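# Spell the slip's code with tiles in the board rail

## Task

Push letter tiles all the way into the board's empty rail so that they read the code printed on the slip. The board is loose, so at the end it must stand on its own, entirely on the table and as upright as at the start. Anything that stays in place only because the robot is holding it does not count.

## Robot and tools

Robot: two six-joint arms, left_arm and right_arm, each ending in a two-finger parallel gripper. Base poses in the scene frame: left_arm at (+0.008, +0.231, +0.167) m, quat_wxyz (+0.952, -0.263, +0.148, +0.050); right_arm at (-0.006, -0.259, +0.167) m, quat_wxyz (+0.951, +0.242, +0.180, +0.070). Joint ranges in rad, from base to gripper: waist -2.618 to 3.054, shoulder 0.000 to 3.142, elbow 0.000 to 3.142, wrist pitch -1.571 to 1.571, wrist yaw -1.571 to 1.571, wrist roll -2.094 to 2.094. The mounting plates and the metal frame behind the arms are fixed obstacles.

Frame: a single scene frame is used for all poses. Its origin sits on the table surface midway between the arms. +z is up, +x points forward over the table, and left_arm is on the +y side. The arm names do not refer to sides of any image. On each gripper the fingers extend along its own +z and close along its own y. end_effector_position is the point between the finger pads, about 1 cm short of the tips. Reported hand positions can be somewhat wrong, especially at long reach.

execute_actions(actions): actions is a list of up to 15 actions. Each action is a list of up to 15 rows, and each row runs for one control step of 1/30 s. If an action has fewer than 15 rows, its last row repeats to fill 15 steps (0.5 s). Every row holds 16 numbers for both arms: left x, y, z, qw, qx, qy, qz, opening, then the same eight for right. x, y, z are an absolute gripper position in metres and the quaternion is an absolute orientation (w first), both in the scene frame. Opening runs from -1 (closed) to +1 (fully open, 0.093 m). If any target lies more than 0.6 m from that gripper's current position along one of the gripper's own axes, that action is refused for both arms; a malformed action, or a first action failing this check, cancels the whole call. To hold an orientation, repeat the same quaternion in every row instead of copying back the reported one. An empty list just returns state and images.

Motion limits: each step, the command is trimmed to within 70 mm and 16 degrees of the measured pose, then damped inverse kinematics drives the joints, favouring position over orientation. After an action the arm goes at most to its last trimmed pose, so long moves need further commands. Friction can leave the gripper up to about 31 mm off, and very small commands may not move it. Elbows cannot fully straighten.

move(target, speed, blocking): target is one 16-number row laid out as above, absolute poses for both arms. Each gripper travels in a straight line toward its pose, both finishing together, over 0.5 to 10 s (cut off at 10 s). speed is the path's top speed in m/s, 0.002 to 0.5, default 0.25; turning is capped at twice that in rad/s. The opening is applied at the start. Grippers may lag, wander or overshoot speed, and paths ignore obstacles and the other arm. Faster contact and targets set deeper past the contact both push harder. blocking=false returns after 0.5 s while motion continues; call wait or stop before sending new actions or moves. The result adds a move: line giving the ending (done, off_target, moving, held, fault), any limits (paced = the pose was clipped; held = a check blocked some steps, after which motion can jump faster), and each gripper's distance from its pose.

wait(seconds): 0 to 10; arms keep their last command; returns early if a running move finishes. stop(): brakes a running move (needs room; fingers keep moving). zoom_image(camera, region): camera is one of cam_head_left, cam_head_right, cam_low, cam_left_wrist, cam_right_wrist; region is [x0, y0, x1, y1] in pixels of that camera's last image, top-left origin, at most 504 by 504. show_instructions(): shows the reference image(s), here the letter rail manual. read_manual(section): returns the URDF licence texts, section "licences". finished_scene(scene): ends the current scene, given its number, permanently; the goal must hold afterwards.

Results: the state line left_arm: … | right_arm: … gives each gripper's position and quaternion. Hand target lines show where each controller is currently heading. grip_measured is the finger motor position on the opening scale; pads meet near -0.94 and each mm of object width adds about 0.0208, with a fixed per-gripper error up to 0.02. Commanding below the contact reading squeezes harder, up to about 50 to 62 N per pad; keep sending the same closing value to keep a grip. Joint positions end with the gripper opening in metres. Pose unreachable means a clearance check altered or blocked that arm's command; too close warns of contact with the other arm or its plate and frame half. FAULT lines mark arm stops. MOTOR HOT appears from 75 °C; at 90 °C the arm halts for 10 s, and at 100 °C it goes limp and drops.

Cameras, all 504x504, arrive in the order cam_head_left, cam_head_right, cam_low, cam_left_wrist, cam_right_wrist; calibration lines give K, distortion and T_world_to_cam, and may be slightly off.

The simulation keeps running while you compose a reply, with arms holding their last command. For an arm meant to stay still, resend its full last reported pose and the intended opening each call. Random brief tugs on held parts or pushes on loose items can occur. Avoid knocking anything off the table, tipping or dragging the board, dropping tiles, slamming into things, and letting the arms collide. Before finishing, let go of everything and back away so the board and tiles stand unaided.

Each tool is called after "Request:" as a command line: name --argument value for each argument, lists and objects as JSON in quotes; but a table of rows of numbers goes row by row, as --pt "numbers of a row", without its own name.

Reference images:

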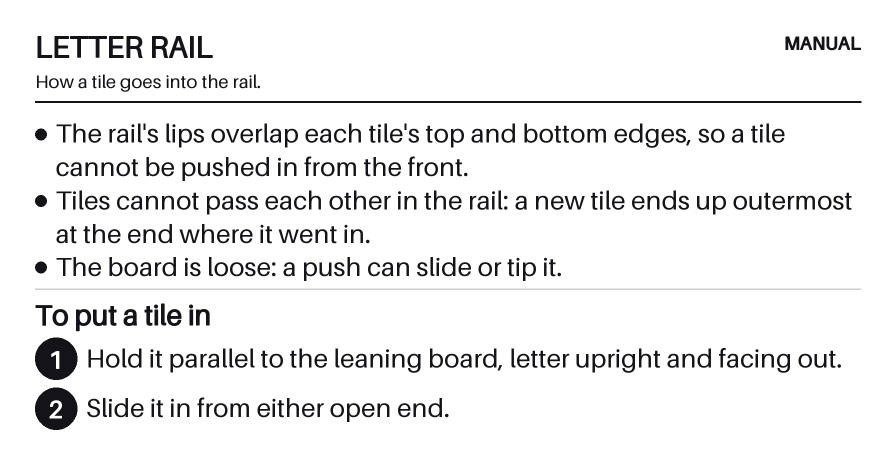

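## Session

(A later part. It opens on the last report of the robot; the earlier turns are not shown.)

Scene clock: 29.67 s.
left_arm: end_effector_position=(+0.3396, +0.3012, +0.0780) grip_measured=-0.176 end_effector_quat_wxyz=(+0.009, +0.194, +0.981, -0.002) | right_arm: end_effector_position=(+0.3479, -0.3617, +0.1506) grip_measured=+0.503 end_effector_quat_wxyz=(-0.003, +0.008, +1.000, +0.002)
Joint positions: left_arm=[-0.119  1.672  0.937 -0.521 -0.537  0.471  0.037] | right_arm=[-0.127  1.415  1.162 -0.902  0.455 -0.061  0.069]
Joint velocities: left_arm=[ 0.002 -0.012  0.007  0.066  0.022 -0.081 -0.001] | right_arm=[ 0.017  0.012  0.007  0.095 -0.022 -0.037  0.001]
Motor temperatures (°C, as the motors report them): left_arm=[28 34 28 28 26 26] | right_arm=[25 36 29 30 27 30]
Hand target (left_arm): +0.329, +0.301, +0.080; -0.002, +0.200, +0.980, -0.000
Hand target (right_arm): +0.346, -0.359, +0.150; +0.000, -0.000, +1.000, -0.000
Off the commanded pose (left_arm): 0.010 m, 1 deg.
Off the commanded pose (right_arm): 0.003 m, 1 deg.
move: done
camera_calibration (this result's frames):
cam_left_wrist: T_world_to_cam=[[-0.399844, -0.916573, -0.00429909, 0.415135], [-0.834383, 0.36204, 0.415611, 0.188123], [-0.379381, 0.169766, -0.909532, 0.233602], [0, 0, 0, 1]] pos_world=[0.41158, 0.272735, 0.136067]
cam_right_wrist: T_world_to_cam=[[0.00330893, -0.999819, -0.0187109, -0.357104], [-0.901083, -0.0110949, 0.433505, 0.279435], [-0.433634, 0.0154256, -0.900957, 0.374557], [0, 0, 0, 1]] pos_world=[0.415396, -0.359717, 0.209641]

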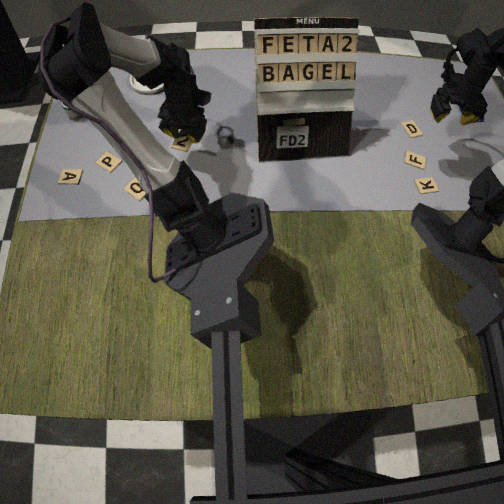

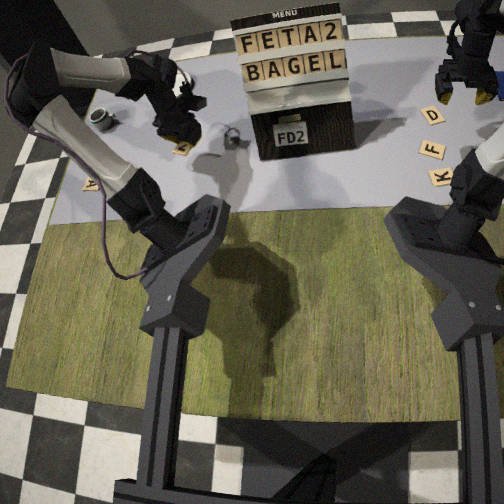

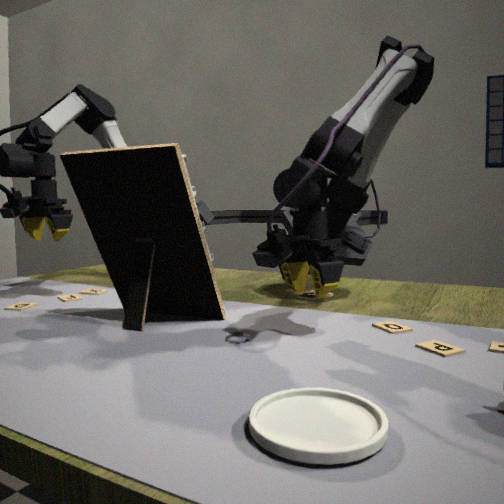

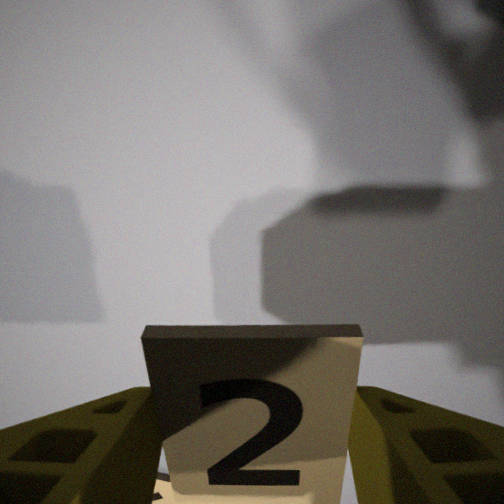

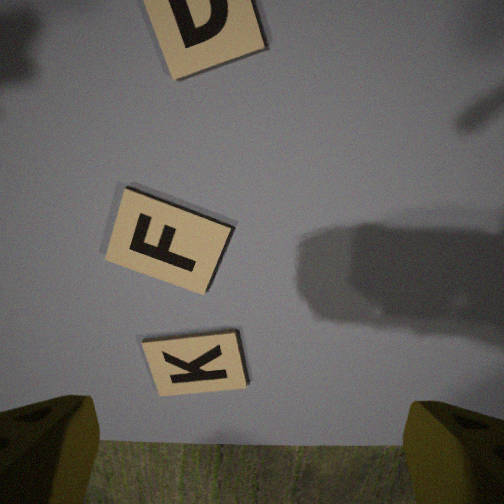

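Request:
move --target '[0.23,0.1,0.07,0,0,1,0,-0.2,0.322,-0.311,0.05,0,-0.566,0.824,0,0.5]'

Request:
move --target '[0.22,-0.02,0.04,0,0,1,0,-0.2,0.322,-0.311,0.03,0,-0.566,0.824,0,0.5]'

Scene clock: 33.03 s.
left_arm: end_effector_position=(+0.2291, +0.1065, +0.0711) grip_measured=-0.176 end_effector_quat_wxyz=(+0.005, -0.003, +1.000, +0.001) | right_arm: end_effector_position=(+0.3299, -0.3147, +0.0583) grip_measured=+0.503 end_effector_quat_wxyz=(+0.011, -0.558, +0.830, -0.007)
Joint positions: left_arm=[-0.774  2.068  0.761 -0.4   -0.605 -0.715  0.037] | right_arm=[-0.127  1.574  0.871 -0.418  0.456 -1.277  0.069]
Joint velocities: left_arm=[-0.002 -0.002 -0.002 -0.037 -0.007 -0.066  0.001] | right_arm=[-0.002  0.007  0.007  0.007 -0.037 -0.037 -0.   ]
Motor temperatures (°C, as the motors report them): left_arm=[29 34 28 28 26 26] | right_arm=[25 36 29 30 27 30]
Hand target (left_arm): +0.228, +0.103, +0.070; -0.004, -0.000, +1.000, +0.002
Hand target (right_arm): +0.321, -0.311, +0.050; -0.000, -0.566, +0.824, +0.000
Off the commanded pose (left_arm): 0.007 m, 1 deg.
Off the commanded pose (right_arm): 0.012 m, 2 deg.
move: off_target (right_arm)
camera_calibration (this result's frames):
cam_left_wrist: T_world_to_cam=[[-0.0145303, -0.999879, -0.00549141, 0.113203], [-0.905952, 0.0108409, 0.423242, 0.222532], [-0.423131, 0.0111248, -0.906, 0.245074], [0, 0, 0, 1]] pos_world=[0.306947, 0.10805, 0.128474]
cam_right_wrist: T_world_to_cam=[[0.933489, -0.358514, 0.00816661, -0.418359], [-0.328623, -0.8461, 0.419668, -0.147108], [-0.143547, -0.394439, -0.907641, 0.0586022], [0, 0, 0, 1]] pos_world=[0.350602, -0.25134, 0.118343]

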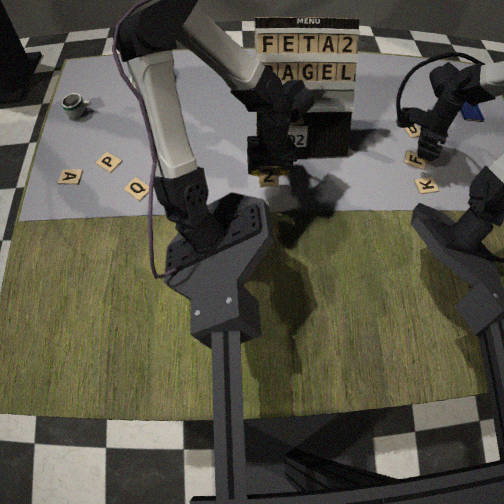

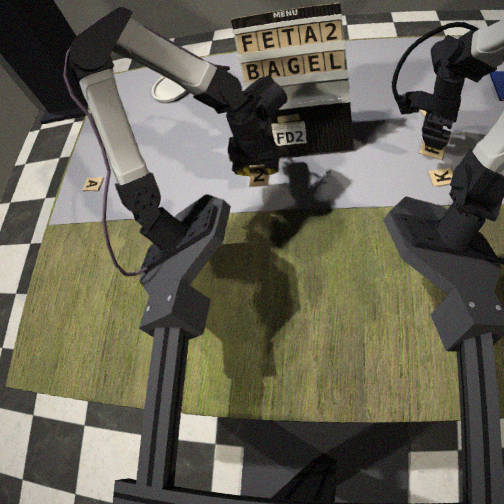

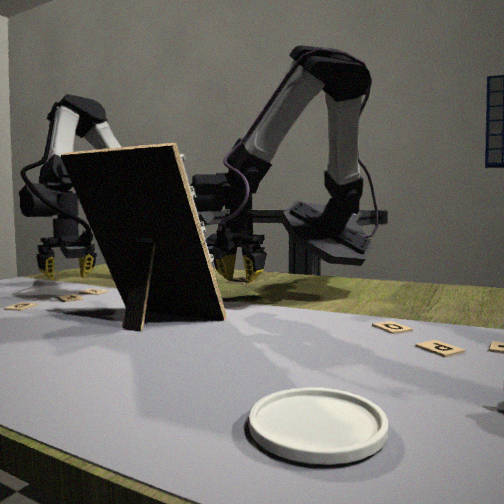

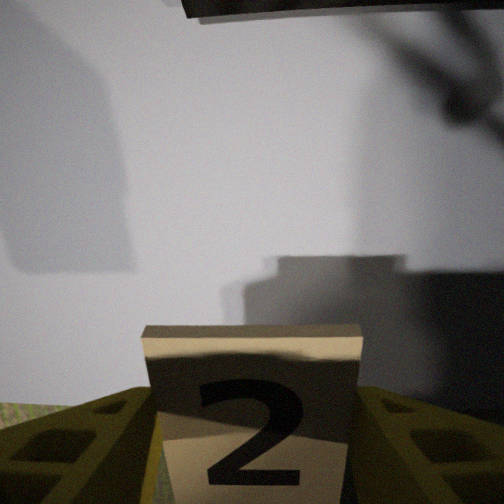

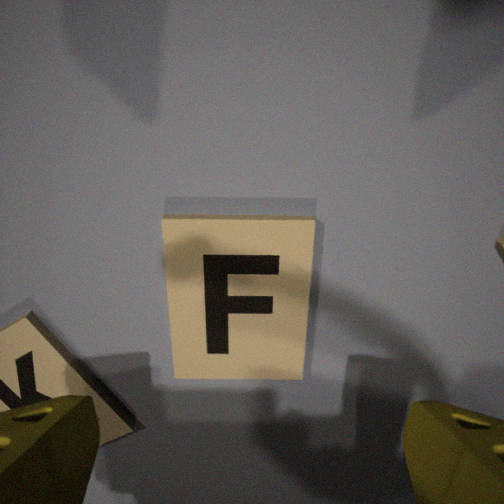

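Scene clock: 34.17 s.
left_arm: end_effector_position=(+0.2234, -0.0179, +0.0433) grip_measured=-0.176 end_effector_quat_wxyz=(+0.009, -0.002, +1.000, -0.004) | right_arm: end_effector_position=(+0.3312, -0.3129, +0.0393) grip_measured=+0.503 end_effector_quat_wxyz=(+0.010, -0.563, +0.826, -0.011)
Joint positions: left_arm=[-0.974  2.539  1.17  -0.453 -0.566 -0.94   0.037] | right_arm=[-0.147  1.635  0.858 -0.331  0.453 -1.31   0.069]
Joint velocities: left_arm=[-0.017  0.002 -0.007 -0.007  0.007 -0.037  0.001] | right_arm=[-0.002 -0.012 -0.012 -0.051 -0.007  0.007  0.   ]
Motor temperatures (°C, as the motors report them): left_arm=[29 34 28 28 26 26] | right_arm=[25 35 29 30 27 30]
Hand target (left_arm): +0.220, -0.019, +0.040; -0.000, +0.000, +1.000, +0.001
Hand target (right_arm): +0.321, -0.311, +0.030; +0.000, -0.566, +0.824, +0.000
Off the commanded pose (left_arm): 0.005 m, 1 deg.
Off the commanded pose (right_arm): 0.013 m, 2 deg.
move: off_target (right_arm)
camera_calibration (this result's frames):
cam_left_wrist: T_world_to_cam=[[-0.0157818, -0.999865, 0.00459114, -0.0116236], [-0.909563, 0.0162632, 0.415248, 0.231747], [-0.415266, 0.00237742, -0.909697, 0.217158], [0, 0, 0, 1]] pos_world=[0.300784, -0.0159072, 0.101369]
cam_right_wrist: T_world_to_cam=[[0.937383, -0.348048, 0.0132648, -0.41696], [-0.320394, -0.846714, 0.424762, -0.140304], [-0.136606, -0.402414, -0.905208, 0.0373978], [0, 0, 0, 1]] pos_world=[0.351008, -0.24887, 0.0989793]

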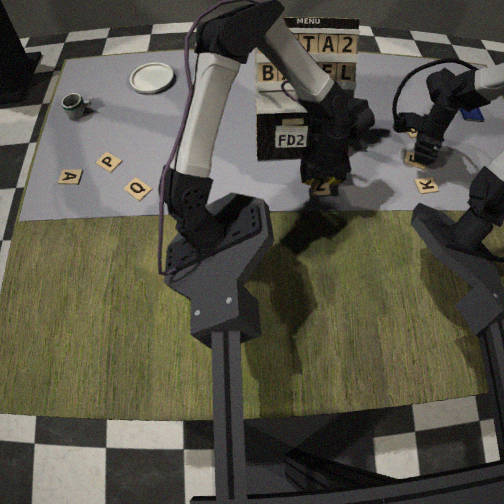

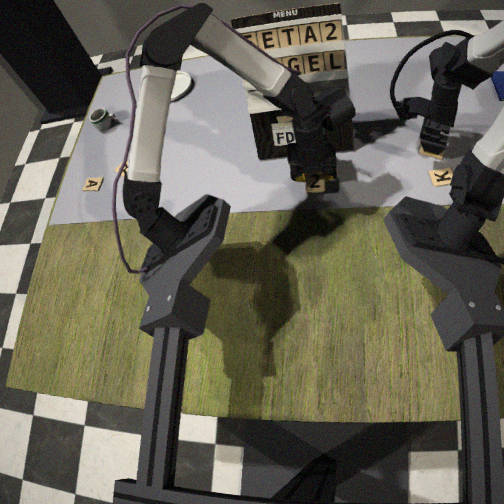

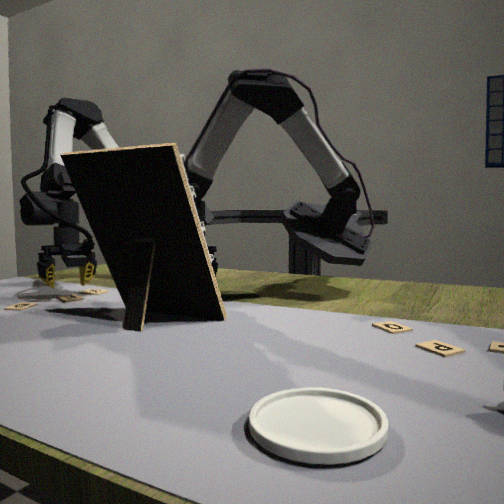

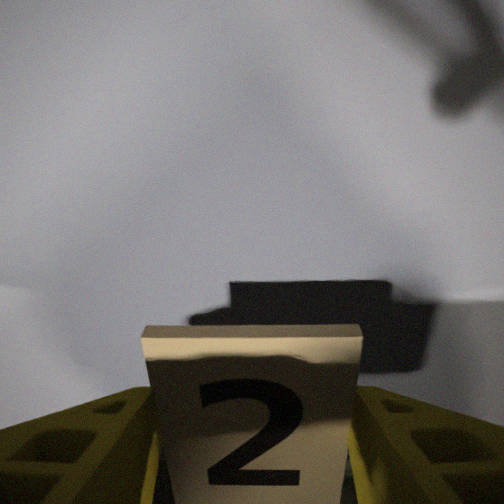

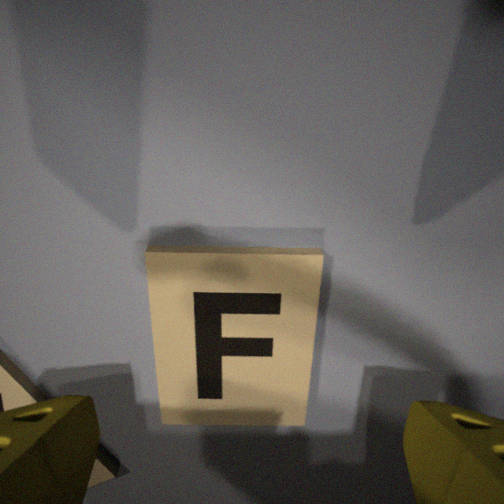

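Request:
move --target '[0.22,-0.02,0.006,0,0,1,0,-0.2,0.312,-0.317,0.0,0,-0.566,0.824,0,0.4]' --speed 0.08

Scene clock: 35.17 s.
left_arm: end_effector_position=(+0.2171, -0.0165, +0.0131) grip_measured=-0.176 end_effector_quat_wxyz=(-0.003, +0.004, +1.000, +0.002) | right_arm: end_effector_position=(+0.3164, -0.3189, +0.0089) grip_measured=+0.403 end_effector_quat_wxyz=(-0.000, -0.566, +0.824, -0.005)
Joint positions: left_arm=[-0.93   2.619  1.17  -0.376 -0.566 -0.893  0.037] | right_arm=[-0.214  1.704  0.808 -0.209  0.428 -1.374  0.065]
Joint velocities: left_arm=[-0.007 -0.007 -0.007 -0.007  0.007  0.022 -0.001] | right_arm=[ 0.012 -0.002 -0.012 -0.007 -0.022 -0.022 -0.   ]
Motor temperatures (°C, as the motors report them): left_arm=[29 34 28 28 26 26] | right_arm=[25 35 29 30 27 30]
Hand target (left_arm): +0.220, -0.020, +0.006; +0.000, -0.000, +1.000, -0.000
Hand target (right_arm): +0.311, -0.317, +0.001; -0.000, -0.566, +0.824, +0.000
Off the commanded pose (left_arm): 0.008 m, 1 deg.
Off the commanded pose (right_arm): 0.010 m, 1 deg.
move: done
camera_calibration (this result's frames):
cam_left_wrist: T_world_to_cam=[[-0.0292449, -0.999537, -0.00844235, -0.00704343], [-0.89904, 0.0226111, 0.437283, 0.23611], [-0.436889, 0.0203783, -0.899285, 0.191861], [0, 0, 0, 1]] pos_world=[0.295888, -0.0162887, 0.0692316]
cam_right_wrist: T_world_to_cam=[[0.940378, -0.340043, -0.00773233, -0.403009], [-0.303286, -0.848587, 0.433494, -0.143336], [-0.153968, -0.405303, -0.901123, 0.00995582], [0, 0, 0, 1]] pos_world=[0.337042, -0.254638, 0.0679904]

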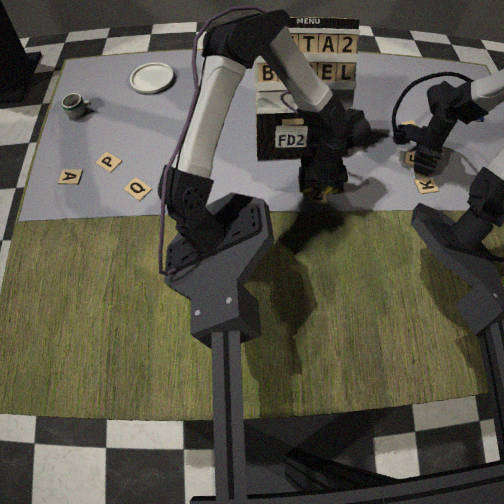

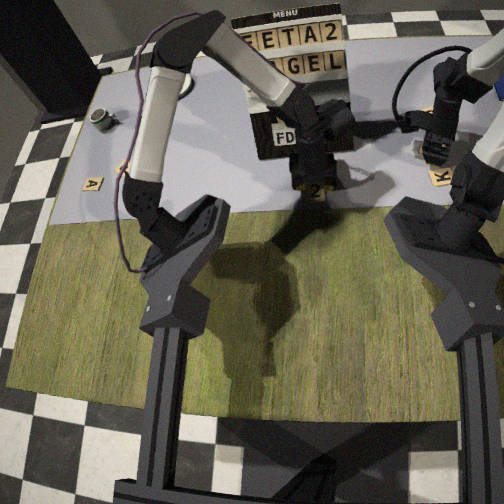

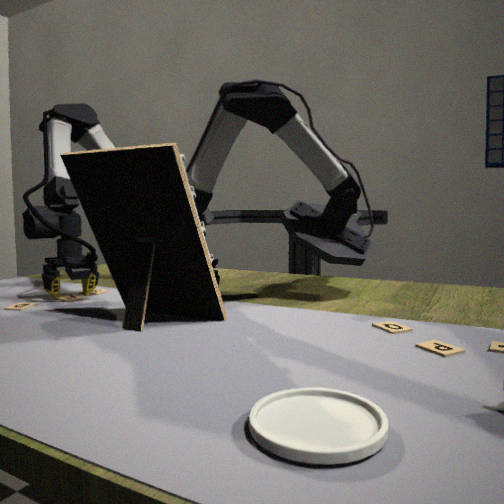

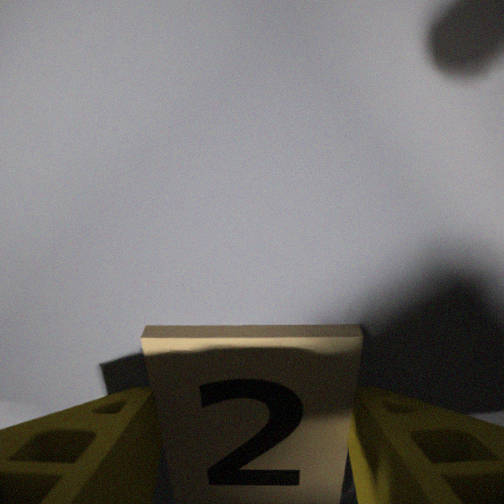

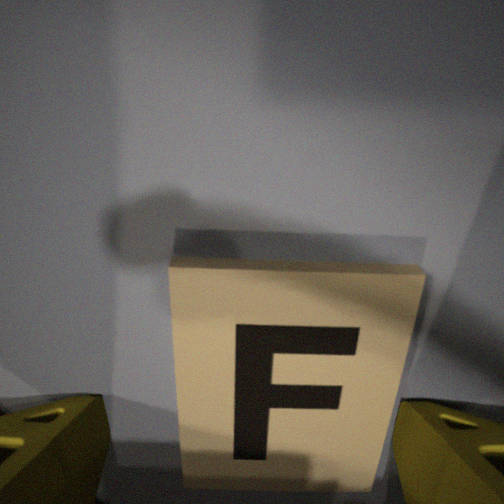

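Request:
execute_actions --actions '[[[0.22,-0.02,0.006,0,0,1,0,0.5,0.32,-0.312,0.025,0,-0.566,0.824,0,0.4]],[[0.22,-0.02,0.03,0,0,1,0,0.5,0.32,-0.312,0.012,0,-0.566,0.824,0,0.4]],[[0.21,0.0,0.07,0,0,1,0,0.5,0.32,-0.312,0.001,0,-0.566,0.824,0,0.4]],[[0.21,0.05,0.09,0,0,1,0,0.5,0.32,-0.312,0.001,0,-0.566,0.824,0,0.4]]]'

Scene clock: 37.37 s.
left_arm: end_effector_position=(+0.2154, +0.0407, +0.0921) grip_measured=+0.498 end_effector_quat_wxyz=(+0.007, -0.008, +1.000, -0.010) | right_arm: end_effector_position=(+0.3175, -0.3110, +0.0085) grip_measured=+0.403 end_effector_quat_wxyz=(-0.001, -0.568, +0.823, -0.001)
Joint positions: left_arm=[-0.976  2.23   0.948 -0.535 -0.555 -0.95   0.069] | right_arm=[-0.192  1.721  0.818 -0.218  0.433 -1.352  0.065]
Joint velocities: left_arm=[-0.007 -0.002 -0.012 -0.051  0.007  0.022  0.   ] | right_arm=[-0.002  0.017 -0.002 -0.051  0.007  0.022 -0.001]
Motor temperatures (°C, as the motors report them): left_arm=[29 34 28 28 26 26] | right_arm=[25 35 29 30 27 30]
Hand target (left_arm): +0.210, +0.050, +0.090; -0.000, -0.000, +1.000, -0.000
Hand target (right_arm): +0.320, -0.312, +0.001; -0.000, -0.566, +0.824, -0.000
Off the commanded pose (left_arm): 0.011 m, 2 deg.
Off the commanded pose (right_arm): 0.008 m, 0 deg.
camera_calibration (this result's frames):
cam_left_wrist: T_world_to_cam=[[-0.00527774, -0.999863, 0.0156691, 0.0433835], [-0.907741, 0.0113636, 0.419376, 0.20273], [-0.419497, -0.0120101, -0.907677, 0.25936], [0, 0, 0, 1]] pos_world=[0.293056, 0.0441887, 0.149715]
cam_right_wrist: T_world_to_cam=[[0.94119, -0.337552, -0.0148102, -0.40078], [-0.298739, -0.851846, 0.430249, -0.138493], [-0.157847, -0.400522, -0.902589, 0.0157065], [0, 0, 0, 1]] pos_world=[0.338316, -0.246968, 0.0678271]

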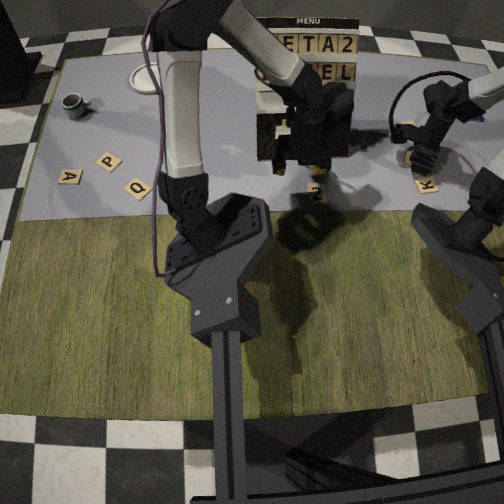

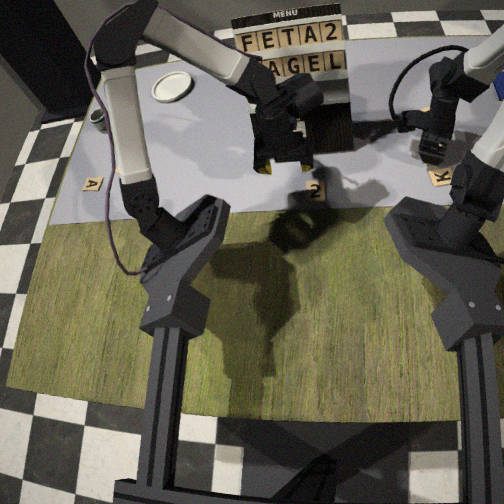

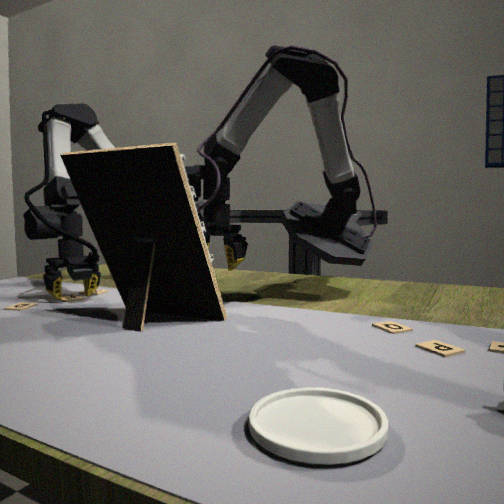

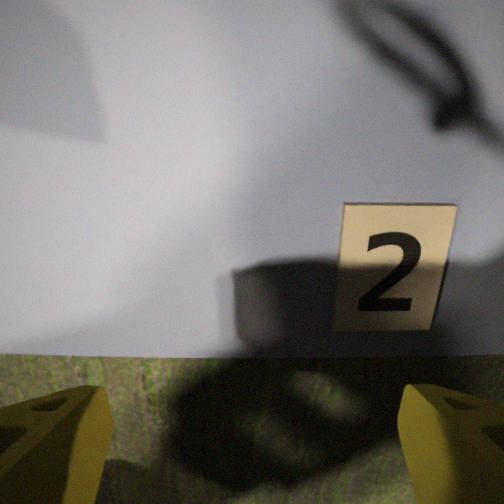

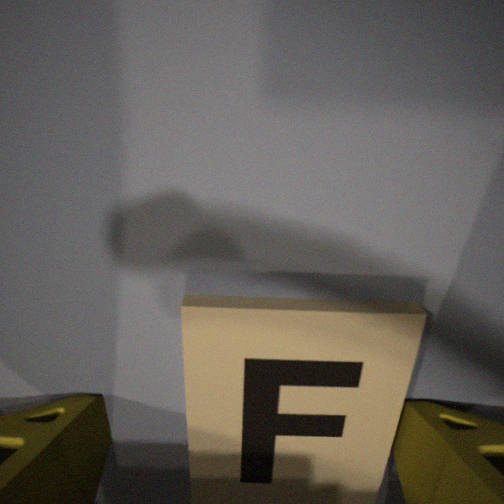

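Request:
execute_actions --actions '[[[0.22,0.12,0.11,0,0,1,0,0.5,0.32,-0.312,0.001,0,-0.566,0.824,0,-0.2]],[[0.25,0.2,0.13,0,0,1,0,0.5,0.32,-0.312,0.001,0,-0.566,0.824,0,-0.2]]]'

Request:
move --target '[0.38,0.3,0.13,0.1,0.2,0.9,-0.35,0.5,0.34,-0.29,0.12,0,-0.2,0.98,0,-0.2]'

Request:
move --target '[0.385,0.2,0.085,0.395,0.342,0.619,-0.587,0.5,0.42,-0.21,0.152,0.522,-0.0375,0.852,0.023,-0.2]'

Scene clock: 38.70 s.
left_arm: end_effector_position=(+0.2590, +0.1935, +0.1307) grip_measured=+0.498 end_effector_quat_wxyz=(+0.014, -0.018, +1.000, -0.007) | right_arm: end_effector_position=(+0.3182, -0.3110, +0.0085) grip_measured=-0.174 end_effector_quat_wxyz=(+0.000, -0.568, +0.823, -0.002)
Joint positions: left_arm=[-0.617  1.623  0.746 -0.692 -0.614 -0.539  0.069] | right_arm=[-0.192  1.721  0.818 -0.215  0.433 -1.354  0.037]
Joint velocities: left_arm=[-0.007  0.022  0.027 -0.022  0.037  0.139  0.001] | right_arm=[-0.002 -0.012 -0.002 -0.051 -0.066 -0.007  0.   ]
Motor temperatures (°C, as the motors report them): left_arm=[29 34 28 28 26 26] | right_arm=[25 35 29 30 27 30]
Hand target (left_arm): +0.251, +0.199, +0.130; +0.001, -0.000, +1.000, -0.001
Hand target (right_arm): +0.320, -0.312, +0.001; -0.000, -0.566, +0.824, +0.000
Off the commanded pose (left_arm): 0.011 m, 3 deg.
Off the commanded pose (right_arm): 0.008 m, 0 deg.
camera_calibration (this result's frames):
cam_left_wrist: T_world_to_cam=[[0.0160577, -0.999824, 0.00970889, 0.191037], [-0.913297, -0.0107143, 0.407154, 0.231612], [-0.406978, -0.015405, -0.913308, 0.312701], [0, 0, 0, 1]] pos_world=[0.335725, 0.198302, 0.189436]
cam_right_wrist: T_world_to_cam=[[0.94157, -0.336597, -0.0121715, -0.401292], [-0.299075, -0.852138, 0.429436, -0.138294], [-0.154918, -0.400704, -0.903015, 0.0148172], [0, 0, 0, 1]] pos_world=[0.33878, -0.246982, 0.0678842]

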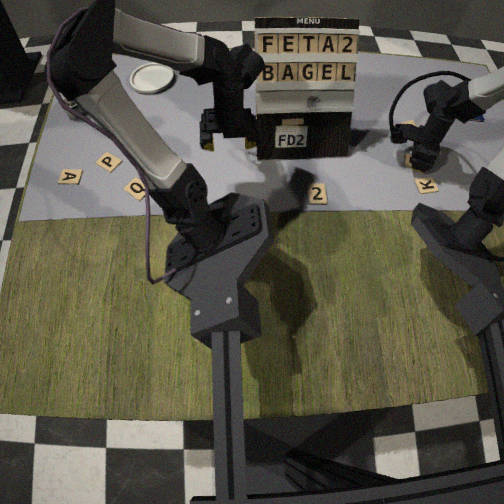

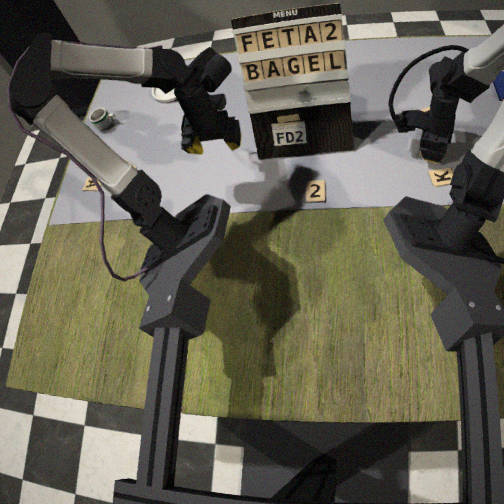

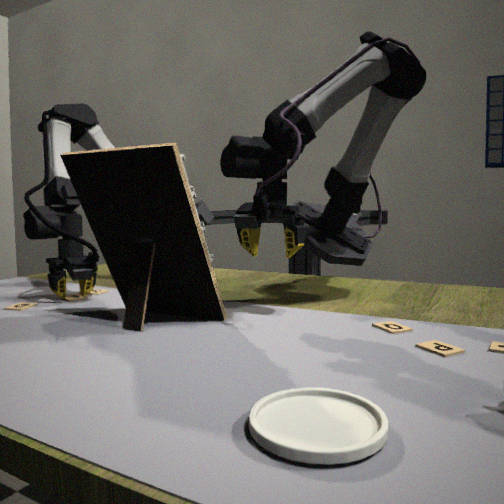

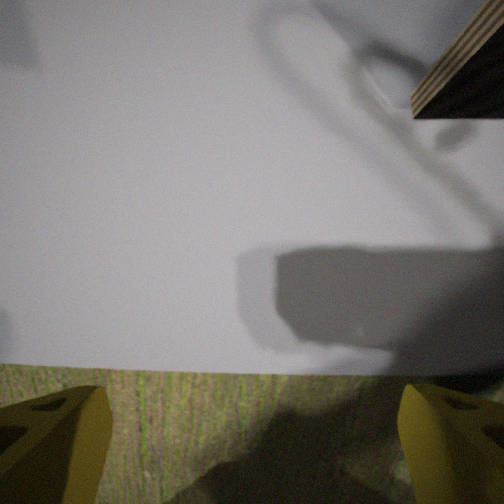

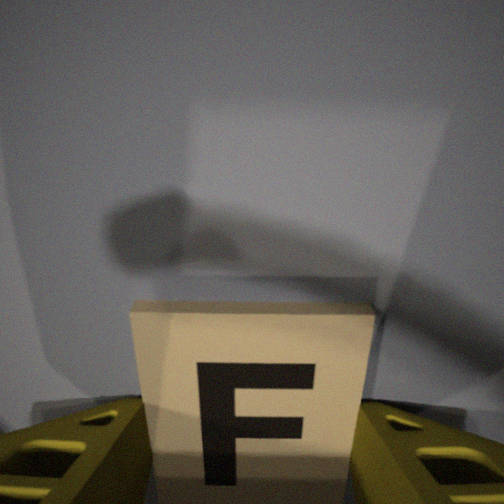

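Scene clock: 41.10 s.
left_arm: end_effector_position=(+0.3836, +0.2989, +0.1351) grip_measured=+0.498 end_effector_quat_wxyz=(+0.114, +0.201, +0.909, -0.345) | right_arm: end_effector_position=(+0.3359, -0.2886, +0.1130) grip_measured=-0.174 end_effector_quat_wxyz=(-0.009, -0.204, +0.979, +0.002)
Joint positions: left_arm=[ 0.147  1.712  1.307 -0.911  0.275  0.773  0.069] | right_arm=[ 0.047  1.544  1.021 -0.734  0.52  -0.296  0.037]
Joint velocities: left_arm=[-0.017  0.017  0.012  0.022 -0.066  0.037  0.   ] | right_arm=[-0.012  0.027 -0.017 -0.051  0.066  0.022  0.001]
Motor temperatures (°C, as the motors report them): left_arm=[29 34 29 28 26 26] | right_arm=[26 35 29 30 27 30]
Hand target (left_arm): +0.383, +0.299, +0.131; +0.105, +0.202, +0.908, -0.353
Hand target (right_arm): +0.341, -0.289, +0.120; +0.000, -0.200, +0.980, -0.000
Off the commanded pose (left_arm): 0.006 m, 2 deg.
Off the commanded pose (right_arm): 0.008 m, 1 deg.
move: done
camera_calibration (this result's frames):
cam_left_wrist: T_world_to_cam=[[-0.46346, -0.676841, 0.571919, 0.305756], [-0.827117, 0.562006, -0.0051522, 0.196201], [-0.317935, -0.475431, -0.820294, 0.459806], [0, 0, 0, 1]] pos_world=[0.450175, 0.315288, 0.20332]
cam_right_wrist: T_world_to_cam=[[0.416203, -0.908953, -0.0240511, -0.39654], [-0.810865, -0.382998, 0.442504, 0.147049], [-0.411427, -0.164669, -0.896444, 0.274394], [0, 0, 0, 1]] pos_world=[0.397171, -0.258932, 0.171372]

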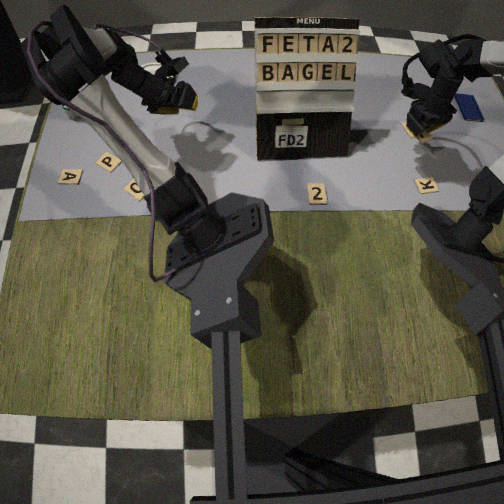

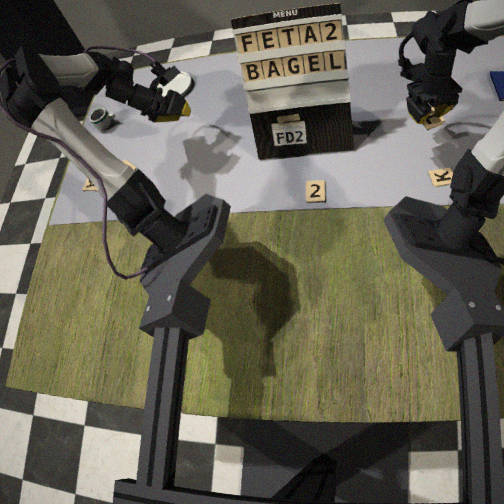

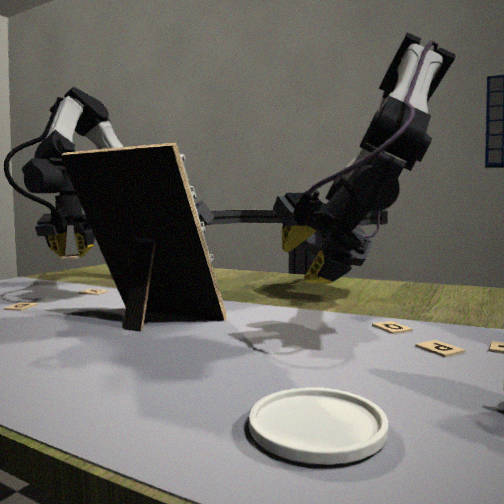

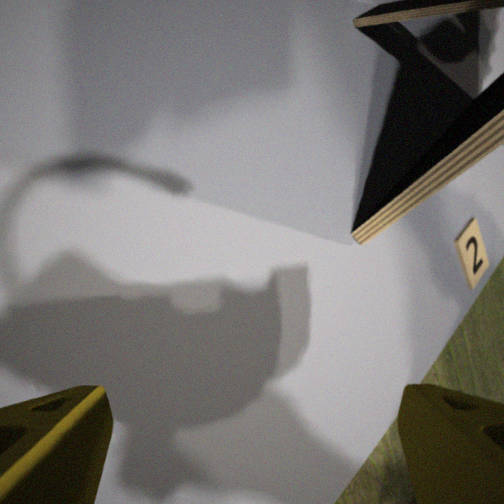

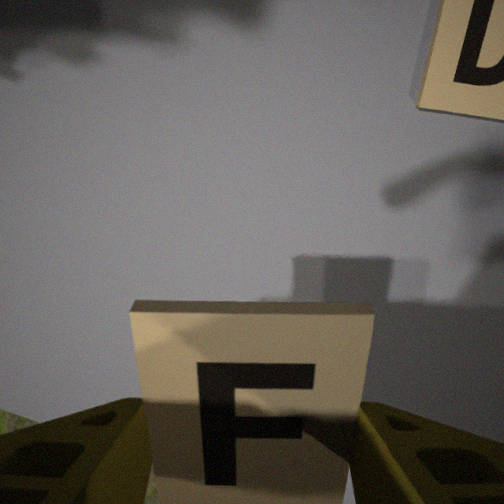

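Scene clock: 44.23 s.
left_arm: end_effector_position=(+0.3845, +0.2014, +0.0906) grip_measured=+0.498 end_effector_quat_wxyz=(+0.397, +0.346, +0.621, -0.580) | right_arm: end_effector_position=(+0.4275, -0.2190, +0.1578) grip_measured=-0.174 end_effector_quat_wxyz=(+0.528, -0.022, +0.849, +0.015)
Joint positions: left_arm=[ 0.244  2.273  1.44  -1.005  1.027  1.776  0.069] | right_arm=[ 0.184  1.734  0.402  1.282  0.4   -0.45   0.037]
Joint velocities: left_arm=[-0.002  0.007 -0.002 -0.022  0.066 -0.066  0.   ] | right_arm=[-0.017 -0.007  0.002  0.007 -0.007  0.007 -0.001]
Motor temperatures (°C, as the motors report them): left_arm=[29 34 29 28 26 26] | right_arm=[26 35 29 31 27 30]
Hand target (left_arm): +0.385, +0.202, +0.086; +0.395, +0.340, +0.621, -0.585
Hand target (right_arm): +0.420, -0.211, +0.151; +0.521, -0.036, +0.852, +0.021
Off the commanded pose (left_arm): 0.006 m, 1 deg.
Off the commanded pose (right_arm): 0.013 m, 2 deg.
move: off_target (right_arm)
camera_calibration (this result's frames):
cam_left_wrist: T_world_to_cam=[[-0.899588, -0.0925668, 0.426817, 0.328864], [-0.425717, 0.404033, -0.809643, 0.201952], [-0.0975022, -0.910049, -0.402871, 0.342211], [0, 0, 0, 1]] pos_world=[0.415182, 0.260275, 0.161011]
cam_right_wrist: T_world_to_cam=[[0.0745188, -0.997186, 0.00813648, -0.24863], [-0.781565, -0.0634693, -0.620587, 0.453395], [0.619357, 0.0398862, -0.784095, -0.0498839], [0, 0, 0, 1]] pos_world=[0.403781, -0.217164, 0.24428]

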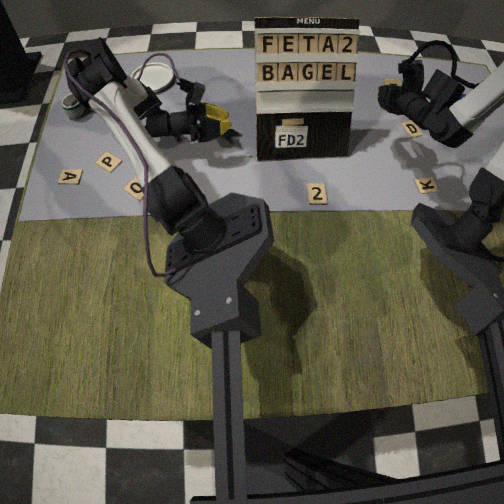

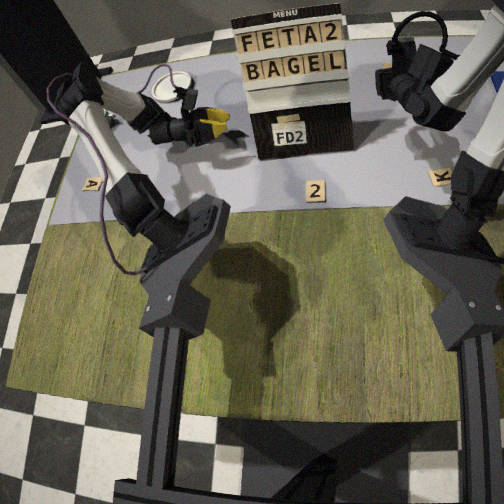

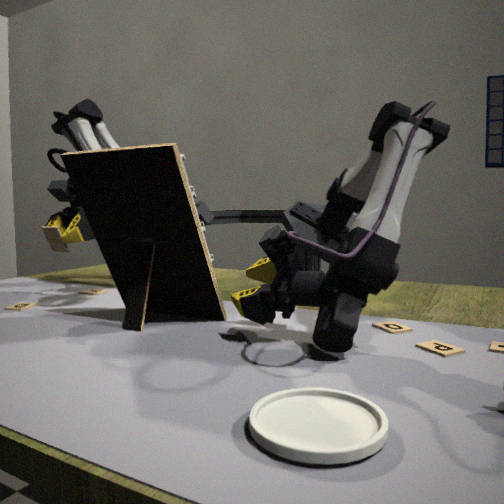

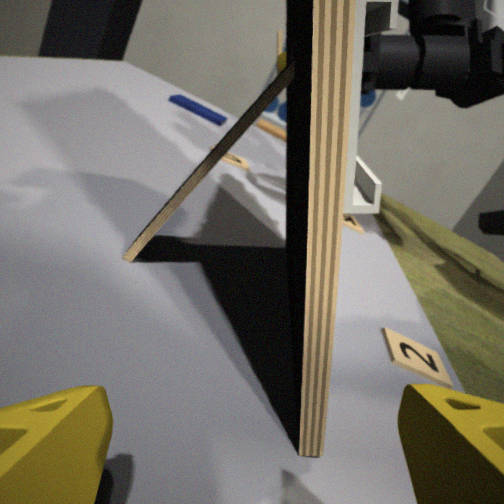

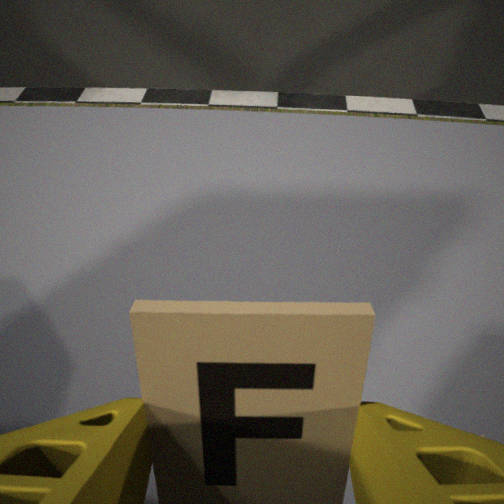

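Request:
move --target '[0.353,0.17,0.075,0.395,0.342,0.619,-0.587,0.5,0.40,-0.185,0.155,0.522,-0.0375,0.852,0.023,-0.2]' --speed 0.1

Request:
move --target '[0.355,0.105,0.075,0.395,0.342,0.619,-0.587,0.5,0.40,-0.17,0.155,0.522,-0.0375,0.852,0.023,-0.2]' --speed 0.1

Scene clock: 45.53 s.
left_arm: end_effector_position=(+0.3698, +0.1836, +0.0776) grip_measured=+0.498 end_effector_quat_wxyz=(+0.415, +0.356, +0.622, -0.560) | right_arm: end_effector_position=(+0.4080, -0.1896, +0.1616) grip_measured=-0.174 end_effector_quat_wxyz=(+0.530, -0.030, +0.847, +0.021)
Joint positions: left_arm=[ 0.234  2.257  1.303 -0.812  1.032  1.756  0.069] | right_arm=[ 0.294  1.81   0.362  1.392  0.489 -0.45   0.037]
Joint velocities: left_arm=[-0.012 -0.007  0.012  0.022 -0.022 -0.051 -0.   ] | right_arm=[-0.017 -0.007 -0.007 -0.022  0.007  0.051 -0.001]
Motor temperatures (°C, as the motors report them): left_arm=[29 34 29 28 26 26] | right_arm=[26 35 29 31 27 30]
Hand target (left_arm): +0.353, +0.171, +0.076; +0.395, +0.342, +0.619, -0.587
Hand target (right_arm): +0.400, -0.185, +0.155; +0.522, -0.038, +0.852, +0.023
Off the commanded pose (left_arm): 0.022 m, 4 deg.
Off the commanded pose (right_arm): 0.011 m, 1 deg.
move: off_target (left_arm, right_arm)
camera_calibration (this result's frames):
cam_left_wrist: T_world_to_cam=[[-0.91572, -0.12305, 0.382512, 0.334537], [-0.397891, 0.410429, -0.820507, 0.181757], [-0.0560304, -0.903552, -0.424798, 0.304514], [0, 0, 0, 1]] pos_world=[0.395724, 0.241711, 0.150526]
cam_right_wrist: T_world_to_cam=[[0.0957173, -0.995384, 0.00704602, -0.226048], [-0.776194, -0.0790676, -0.625517, 0.437987], [0.623186, 0.0544037, -0.780179, -0.0354238], [0, 0, 0, 1]] pos_world=[0.383676, -0.188447, 0.247924]

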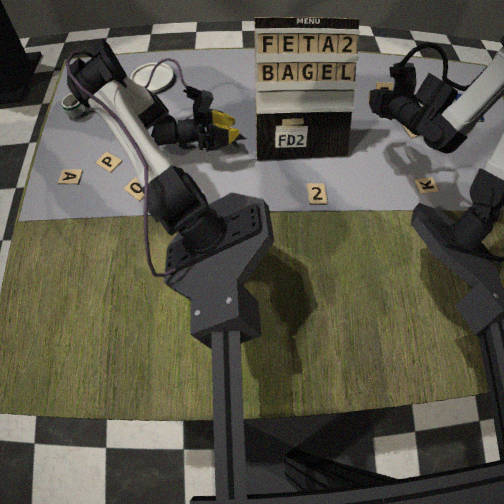

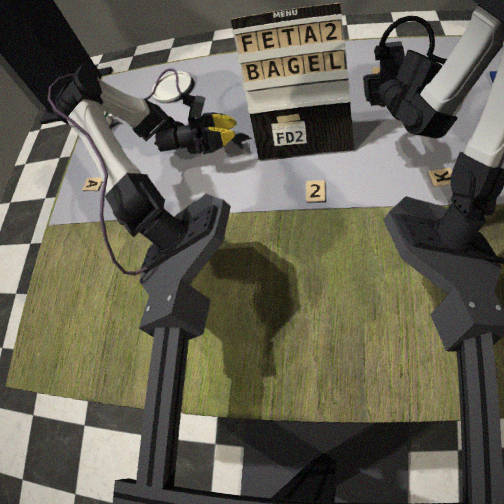

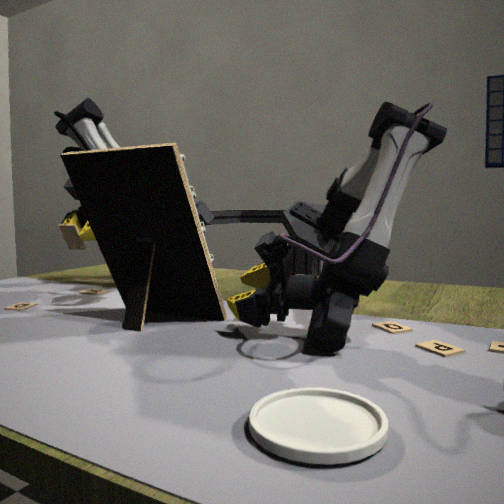

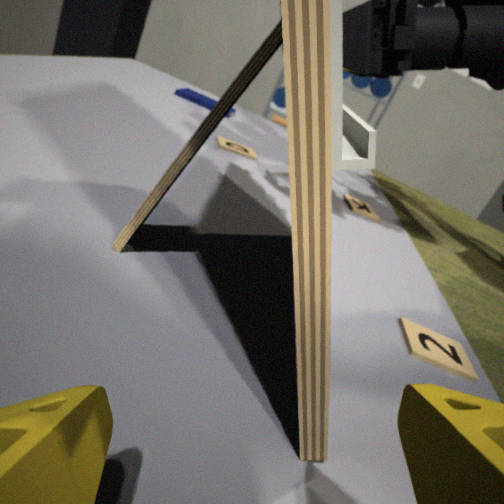

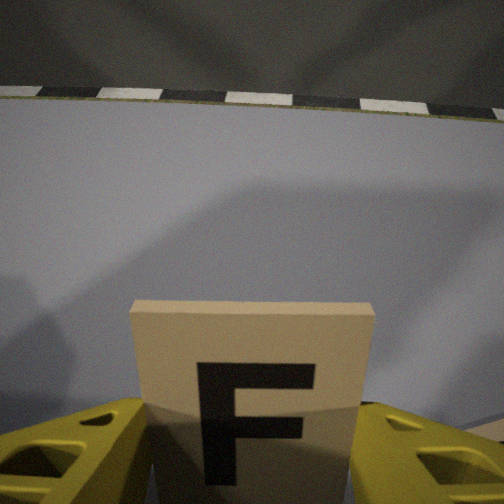

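Scene clock: 46.93 s.
left_arm: end_effector_position=(+0.3623, +0.1114, +0.0794) grip_measured=+0.498 end_effector_quat_wxyz=(+0.400, +0.348, +0.618, -0.580) | right_arm: end_effector_position=(+0.3993, -0.1750, +0.1558) grip_measured=-0.174 end_effector_quat_wxyz=(+0.521, -0.039, +0.852, +0.020)
Joint positions: left_arm=[ 0.07   2.286  1.144 -0.409  1.053  1.449  0.069] | right_arm=[ 0.339  1.866  0.362  1.421  0.535 -0.45   0.037]
Joint velocities: left_arm=[ 0.002 -0.007  0.002  0.125  0.007 -0.022  0.001] | right_arm=[ 0.002  0.012 -0.012 -0.007 -0.007  0.066  0.   ]
Motor temperatures (°C, as the motors report them): left_arm=[29 34 28 28 26 26] | right_arm=[26 35 29 31 27 30]
Hand target (left_arm): +0.354, +0.106, +0.076; +0.394, +0.343, +0.618, -0.588
Hand target (right_arm): +0.400, -0.170, +0.155; +0.522, -0.038, +0.852, +0.023
Off the commanded pose (left_arm): 0.011 m, 1 deg.
Off the commanded pose (right_arm): 0.005 m, 0 deg.
move: off_target (left_arm)
camera_calibration (this result's frames):
cam_left_wrist: T_world_to_cam=[[-0.903395, -0.0884248, 0.419593, 0.306798], [-0.417895, 0.400905, -0.815254, 0.217693], [-0.096128, -0.911842, -0.399128, 0.252958], [0, 0, 0, 1]] pos_world=[0.392449, 0.170512, 0.149708]
cam_right_wrist: T_world_to_cam=[[0.110136, -0.993777, 0.016672, -0.217593], [-0.787294, -0.0974663, -0.608825, 0.42739], [0.606661, 0.0539278, -0.793129, -0.0268521], [0, 0, 0, 1]] pos_world=[0.376737, -0.173135, 0.242536]

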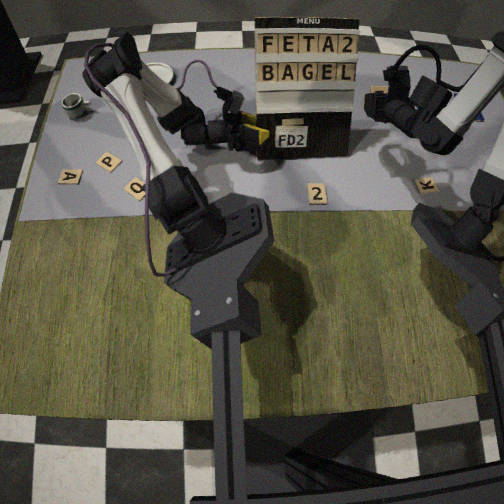

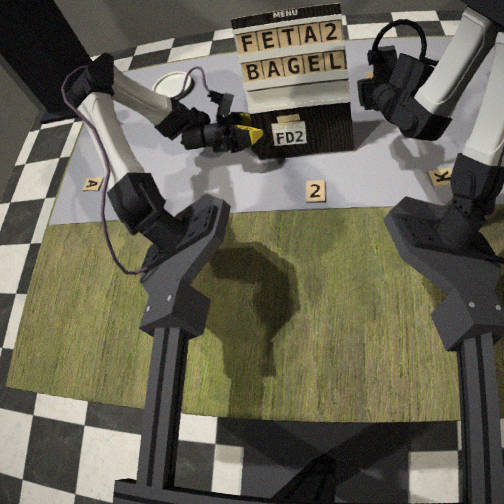

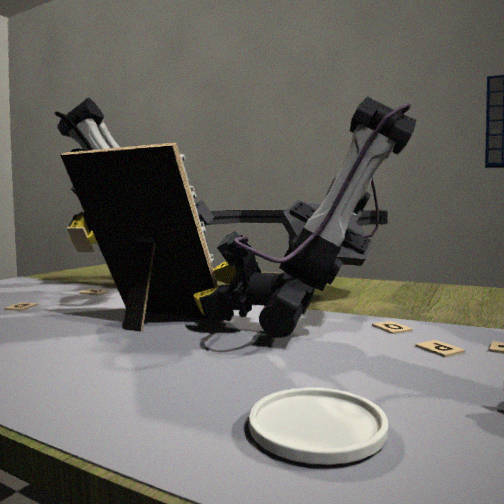

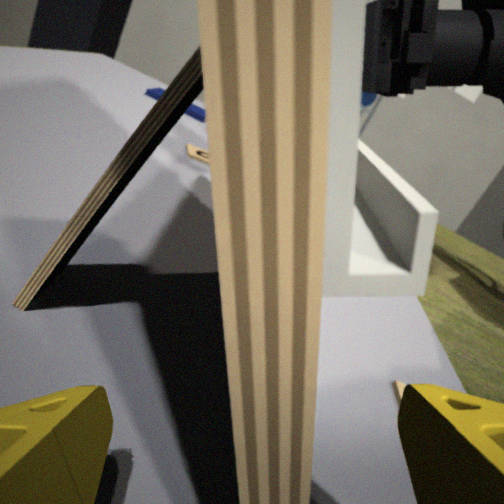

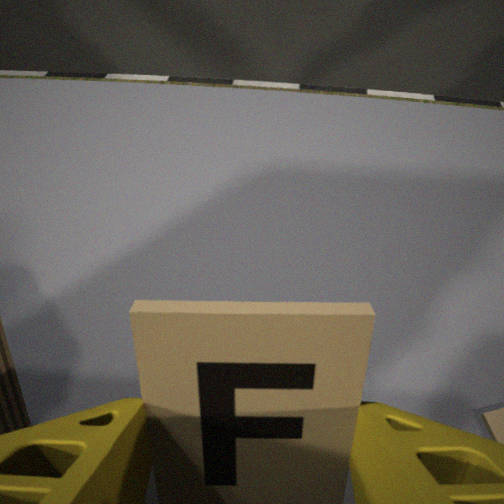

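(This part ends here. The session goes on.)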